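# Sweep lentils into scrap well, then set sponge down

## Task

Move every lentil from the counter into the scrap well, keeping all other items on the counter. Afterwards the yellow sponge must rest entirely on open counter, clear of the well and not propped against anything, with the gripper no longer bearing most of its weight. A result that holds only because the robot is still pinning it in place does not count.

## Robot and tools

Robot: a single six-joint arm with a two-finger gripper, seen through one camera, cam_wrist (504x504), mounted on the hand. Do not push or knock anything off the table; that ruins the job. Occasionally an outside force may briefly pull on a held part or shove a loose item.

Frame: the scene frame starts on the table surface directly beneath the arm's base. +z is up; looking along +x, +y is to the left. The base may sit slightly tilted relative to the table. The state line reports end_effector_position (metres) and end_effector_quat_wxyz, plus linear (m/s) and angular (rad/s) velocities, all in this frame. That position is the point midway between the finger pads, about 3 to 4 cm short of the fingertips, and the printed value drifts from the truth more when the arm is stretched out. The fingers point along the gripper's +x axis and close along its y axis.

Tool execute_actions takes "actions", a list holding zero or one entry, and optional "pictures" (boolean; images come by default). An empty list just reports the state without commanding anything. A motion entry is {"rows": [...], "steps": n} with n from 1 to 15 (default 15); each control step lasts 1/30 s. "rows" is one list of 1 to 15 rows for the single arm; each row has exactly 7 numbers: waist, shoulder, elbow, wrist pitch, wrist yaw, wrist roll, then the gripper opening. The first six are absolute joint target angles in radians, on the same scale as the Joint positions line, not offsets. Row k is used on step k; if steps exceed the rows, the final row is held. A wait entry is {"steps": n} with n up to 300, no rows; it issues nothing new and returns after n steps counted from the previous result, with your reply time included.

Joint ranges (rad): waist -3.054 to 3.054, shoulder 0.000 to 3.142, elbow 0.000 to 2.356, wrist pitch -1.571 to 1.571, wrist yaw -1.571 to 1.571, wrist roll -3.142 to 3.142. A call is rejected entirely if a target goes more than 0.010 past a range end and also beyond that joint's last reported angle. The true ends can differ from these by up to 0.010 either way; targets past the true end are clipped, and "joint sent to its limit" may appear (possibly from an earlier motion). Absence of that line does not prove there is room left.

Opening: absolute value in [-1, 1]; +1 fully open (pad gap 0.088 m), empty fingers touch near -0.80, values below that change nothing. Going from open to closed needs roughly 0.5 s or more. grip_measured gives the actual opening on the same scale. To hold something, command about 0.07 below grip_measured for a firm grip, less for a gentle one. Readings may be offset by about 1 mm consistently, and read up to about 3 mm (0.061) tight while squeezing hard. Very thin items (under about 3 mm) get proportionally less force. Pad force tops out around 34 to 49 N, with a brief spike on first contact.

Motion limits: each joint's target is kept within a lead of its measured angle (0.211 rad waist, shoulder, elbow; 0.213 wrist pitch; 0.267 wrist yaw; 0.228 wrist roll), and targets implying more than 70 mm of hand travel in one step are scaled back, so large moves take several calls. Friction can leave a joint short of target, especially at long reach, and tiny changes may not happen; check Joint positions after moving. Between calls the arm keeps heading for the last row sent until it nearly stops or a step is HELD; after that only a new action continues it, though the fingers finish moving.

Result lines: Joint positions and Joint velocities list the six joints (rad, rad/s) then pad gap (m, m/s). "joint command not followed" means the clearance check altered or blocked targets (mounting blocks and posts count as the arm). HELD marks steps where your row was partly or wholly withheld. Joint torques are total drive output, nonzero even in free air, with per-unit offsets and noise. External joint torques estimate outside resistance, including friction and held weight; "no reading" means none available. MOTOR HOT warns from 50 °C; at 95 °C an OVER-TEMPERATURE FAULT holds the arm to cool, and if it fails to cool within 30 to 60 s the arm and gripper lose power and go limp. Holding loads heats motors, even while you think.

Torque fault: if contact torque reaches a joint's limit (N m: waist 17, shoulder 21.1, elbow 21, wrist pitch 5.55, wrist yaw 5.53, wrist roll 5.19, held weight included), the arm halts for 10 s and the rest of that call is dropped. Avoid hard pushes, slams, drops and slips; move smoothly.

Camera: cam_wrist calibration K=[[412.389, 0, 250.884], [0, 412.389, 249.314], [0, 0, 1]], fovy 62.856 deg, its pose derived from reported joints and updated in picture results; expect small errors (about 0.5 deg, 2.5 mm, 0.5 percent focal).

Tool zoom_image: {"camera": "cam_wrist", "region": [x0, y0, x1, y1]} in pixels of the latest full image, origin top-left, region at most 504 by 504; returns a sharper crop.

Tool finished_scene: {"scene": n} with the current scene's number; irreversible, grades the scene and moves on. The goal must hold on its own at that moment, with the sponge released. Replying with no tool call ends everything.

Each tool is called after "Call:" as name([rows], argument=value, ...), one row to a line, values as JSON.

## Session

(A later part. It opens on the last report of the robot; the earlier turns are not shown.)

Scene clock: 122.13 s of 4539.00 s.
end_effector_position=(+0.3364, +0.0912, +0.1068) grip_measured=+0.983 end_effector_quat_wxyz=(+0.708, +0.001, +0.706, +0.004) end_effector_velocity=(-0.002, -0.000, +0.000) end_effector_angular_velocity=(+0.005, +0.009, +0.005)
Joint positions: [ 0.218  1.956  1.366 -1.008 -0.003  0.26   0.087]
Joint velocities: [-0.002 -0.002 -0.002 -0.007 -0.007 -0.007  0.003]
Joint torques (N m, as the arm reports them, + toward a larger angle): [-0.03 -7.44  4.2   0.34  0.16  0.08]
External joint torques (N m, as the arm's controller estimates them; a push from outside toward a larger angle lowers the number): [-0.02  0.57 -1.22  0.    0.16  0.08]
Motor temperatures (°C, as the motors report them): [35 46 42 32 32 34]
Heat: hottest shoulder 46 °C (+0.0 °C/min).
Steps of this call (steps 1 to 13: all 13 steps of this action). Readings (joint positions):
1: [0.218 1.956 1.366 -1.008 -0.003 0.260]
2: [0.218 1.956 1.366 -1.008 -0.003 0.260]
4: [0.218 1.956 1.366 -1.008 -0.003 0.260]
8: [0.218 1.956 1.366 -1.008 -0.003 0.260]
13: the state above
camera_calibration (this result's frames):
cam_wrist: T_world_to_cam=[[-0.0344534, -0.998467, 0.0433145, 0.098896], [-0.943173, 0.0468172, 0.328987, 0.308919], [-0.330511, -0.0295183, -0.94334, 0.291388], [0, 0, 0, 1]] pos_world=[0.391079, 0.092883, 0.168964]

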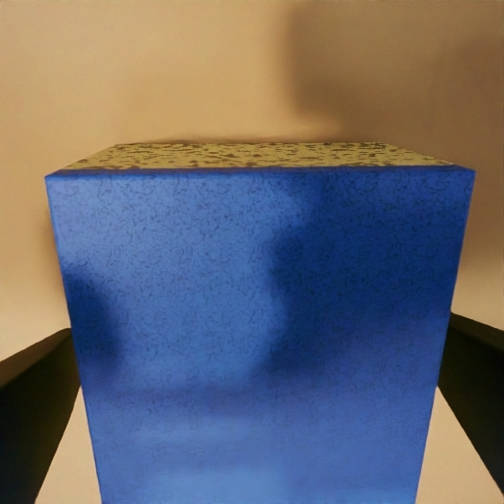

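Call:
execute_actions([
  {"rows":[[0.218,1.945,1.39,-1.05,0,0.262,1],[0.218,1.93,1.42,-1.095,0,0.262,1],[0.218,1.915,1.45,-1.14,0,0.262,1],[0.218,1.905,1.48,-1.18,0,0.262,1],[0.218,1.89,1.51,-1.225,0,0.262,1],[0.218,1.87,1.54,-1.27,0,0.262,1],[0.21,1.845,1.565,-1.31,0,0.24,1],[0.17,1.82,1.59,-1.34,0,0.20,1],[0.11,1.79,1.60,-1.36,0,0.16,1],[0.04,1.76,1.61,-1.38,0,0.12,1],[-0.03,1.73,1.62,-1.39,0,0.08,1],[-0.10,1.70,1.63,-1.40,0,0.04,1],[-0.17,1.66,1.64,-1.40,0,0,1],[-0.23,1.63,1.65,-1.40,0,0,1],[-0.27,1.6,1.65,-1.40,0,0,1]]},
], pictures=false)

Call:
execute_actions([
  {"steps":12},
])

Scene clock: 129.50 s of 4539.00 s.
end_effector_position=(+0.3222, -0.0172, +0.2526) grip_measured=+0.987 end_effector_quat_wxyz=(+0.758, +0.042, +0.650, -0.029) end_effector_velocity=(-0.109, -0.565, +0.295) end_effector_angular_velocity=(-0.079, -0.840, -1.186)
Joint positions: [-0.093  1.696  1.623 -1.375 -0.004  0.053  0.087]
Joint velocities: [-1.717 -0.828  0.198 -0.168  0.007 -0.549 -0.   ]
Joint torques (N m, as the arm reports them, + toward a larger angle): [ 0.25 -8.72  6.07  0.01  0.12 -0.04]
External joint torques (N m, as the arm's controller estimates them; a push from outside toward a larger angle lowers the number): [-0.43 -1.75  0.49 -0.3   0.16 -0.02]
Motor temperatures (°C, as the motors report them): [35 47 41 33 32 34]
Heat: hottest shoulder 47 °C (+0.0 °C/min).
Steps of this call (steps 1 to 15: the robot went on to your last target; steps 16 to 90: nothing new was sent; then 3.87 s passed at rest; steps 91 to 105: all 15 steps of this action). Readings (joint positions):
91: [0.218 1.956 1.369 -1.016 -0.003 0.260]
92: [0.218 1.956 1.379 -1.041 -0.003 0.260]
94: [0.218 1.949 1.412 -1.108 -0.003 0.260]
98: [0.214 1.890 1.519 -1.258 -0.003 0.240]
105: the state above

Scene clock: 129.90 s of 4539.00 s.
end_effector_position=(+0.3023, -0.0739, +0.2875) grip_measured=+0.987 end_effector_quat_wxyz=(+0.786, +0.076, +0.608, -0.085) end_effector_velocity=(+0.001, +0.000, +0.000) end_effector_angular_velocity=(-0.000, -0.008, +0.021)
Joint positions: [-0.27   1.598  1.65  -1.398  0.003  0.003  0.087]
Joint velocities: [-0.002 -0.002 -0.002  0.007 -0.007 -0.022 -0.   ]
Joint torques (N m, as the arm reports them, + toward a larger angle): [ 0.11 -5.8   5.37  0.47 -0.1  -0.1 ]
External joint torques (N m, as the arm's controller estimates them; a push from outside toward a larger angle lowers the number): [ 0.01  0.03 -0.46 -0.29 -0.08 -0.1 ]
Motor temperatures (°C, as the motors report them): [35 47 41 33 32 34]
Heat: hottest shoulder 47 °C (-1.0 °C/min).
Steps of this call (steps 1 to 12: the robot went on to your last target). Readings (joint positions):
1: [-0.150 1.669 1.630 -1.381 -0.003 0.037]
2: [-0.202 1.647 1.636 -1.387 0.001 0.027]
4: [-0.262 1.613 1.646 -1.393 0.005 0.015]
8: [-0.270 1.597 1.650 -1.397 0.003 0.004]
12: the state above
camera_calibration (this result's frames):
cam_wrist: T_world_to_cam=[[-0.274032, -0.961417, 0.0241561, 0.00567024], [-0.957432, 0.275093, 0.0874554, 0.315722], [-0.0907263, 0.00083781, -0.995876, 0.390576], [0, 0, 0, 1]] pos_world=[0.339271, -0.0817287, 0.361217]

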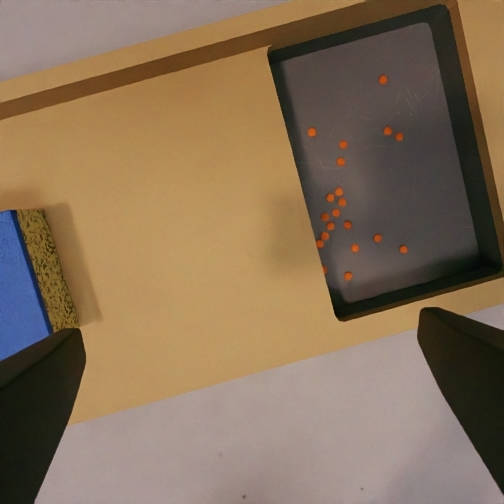

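Call:
zoom_image(camera="cam_wrist", region=[270,60,450,310])

Region (270, 60, 450, 310) of cam_wrist's 504x504 image, scaled by 2.016, with more detail than that image has; it fills the left 363 columns of this view, and the rest is white.

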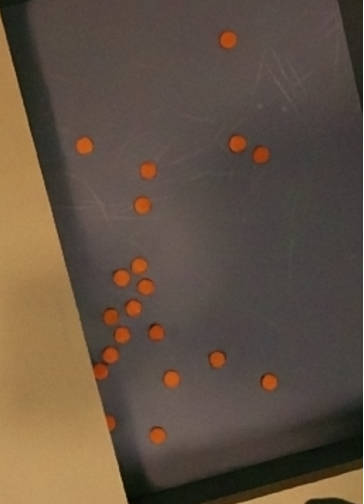

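Call:
finished_scene(scene=2)

The scene is finished: the task was done.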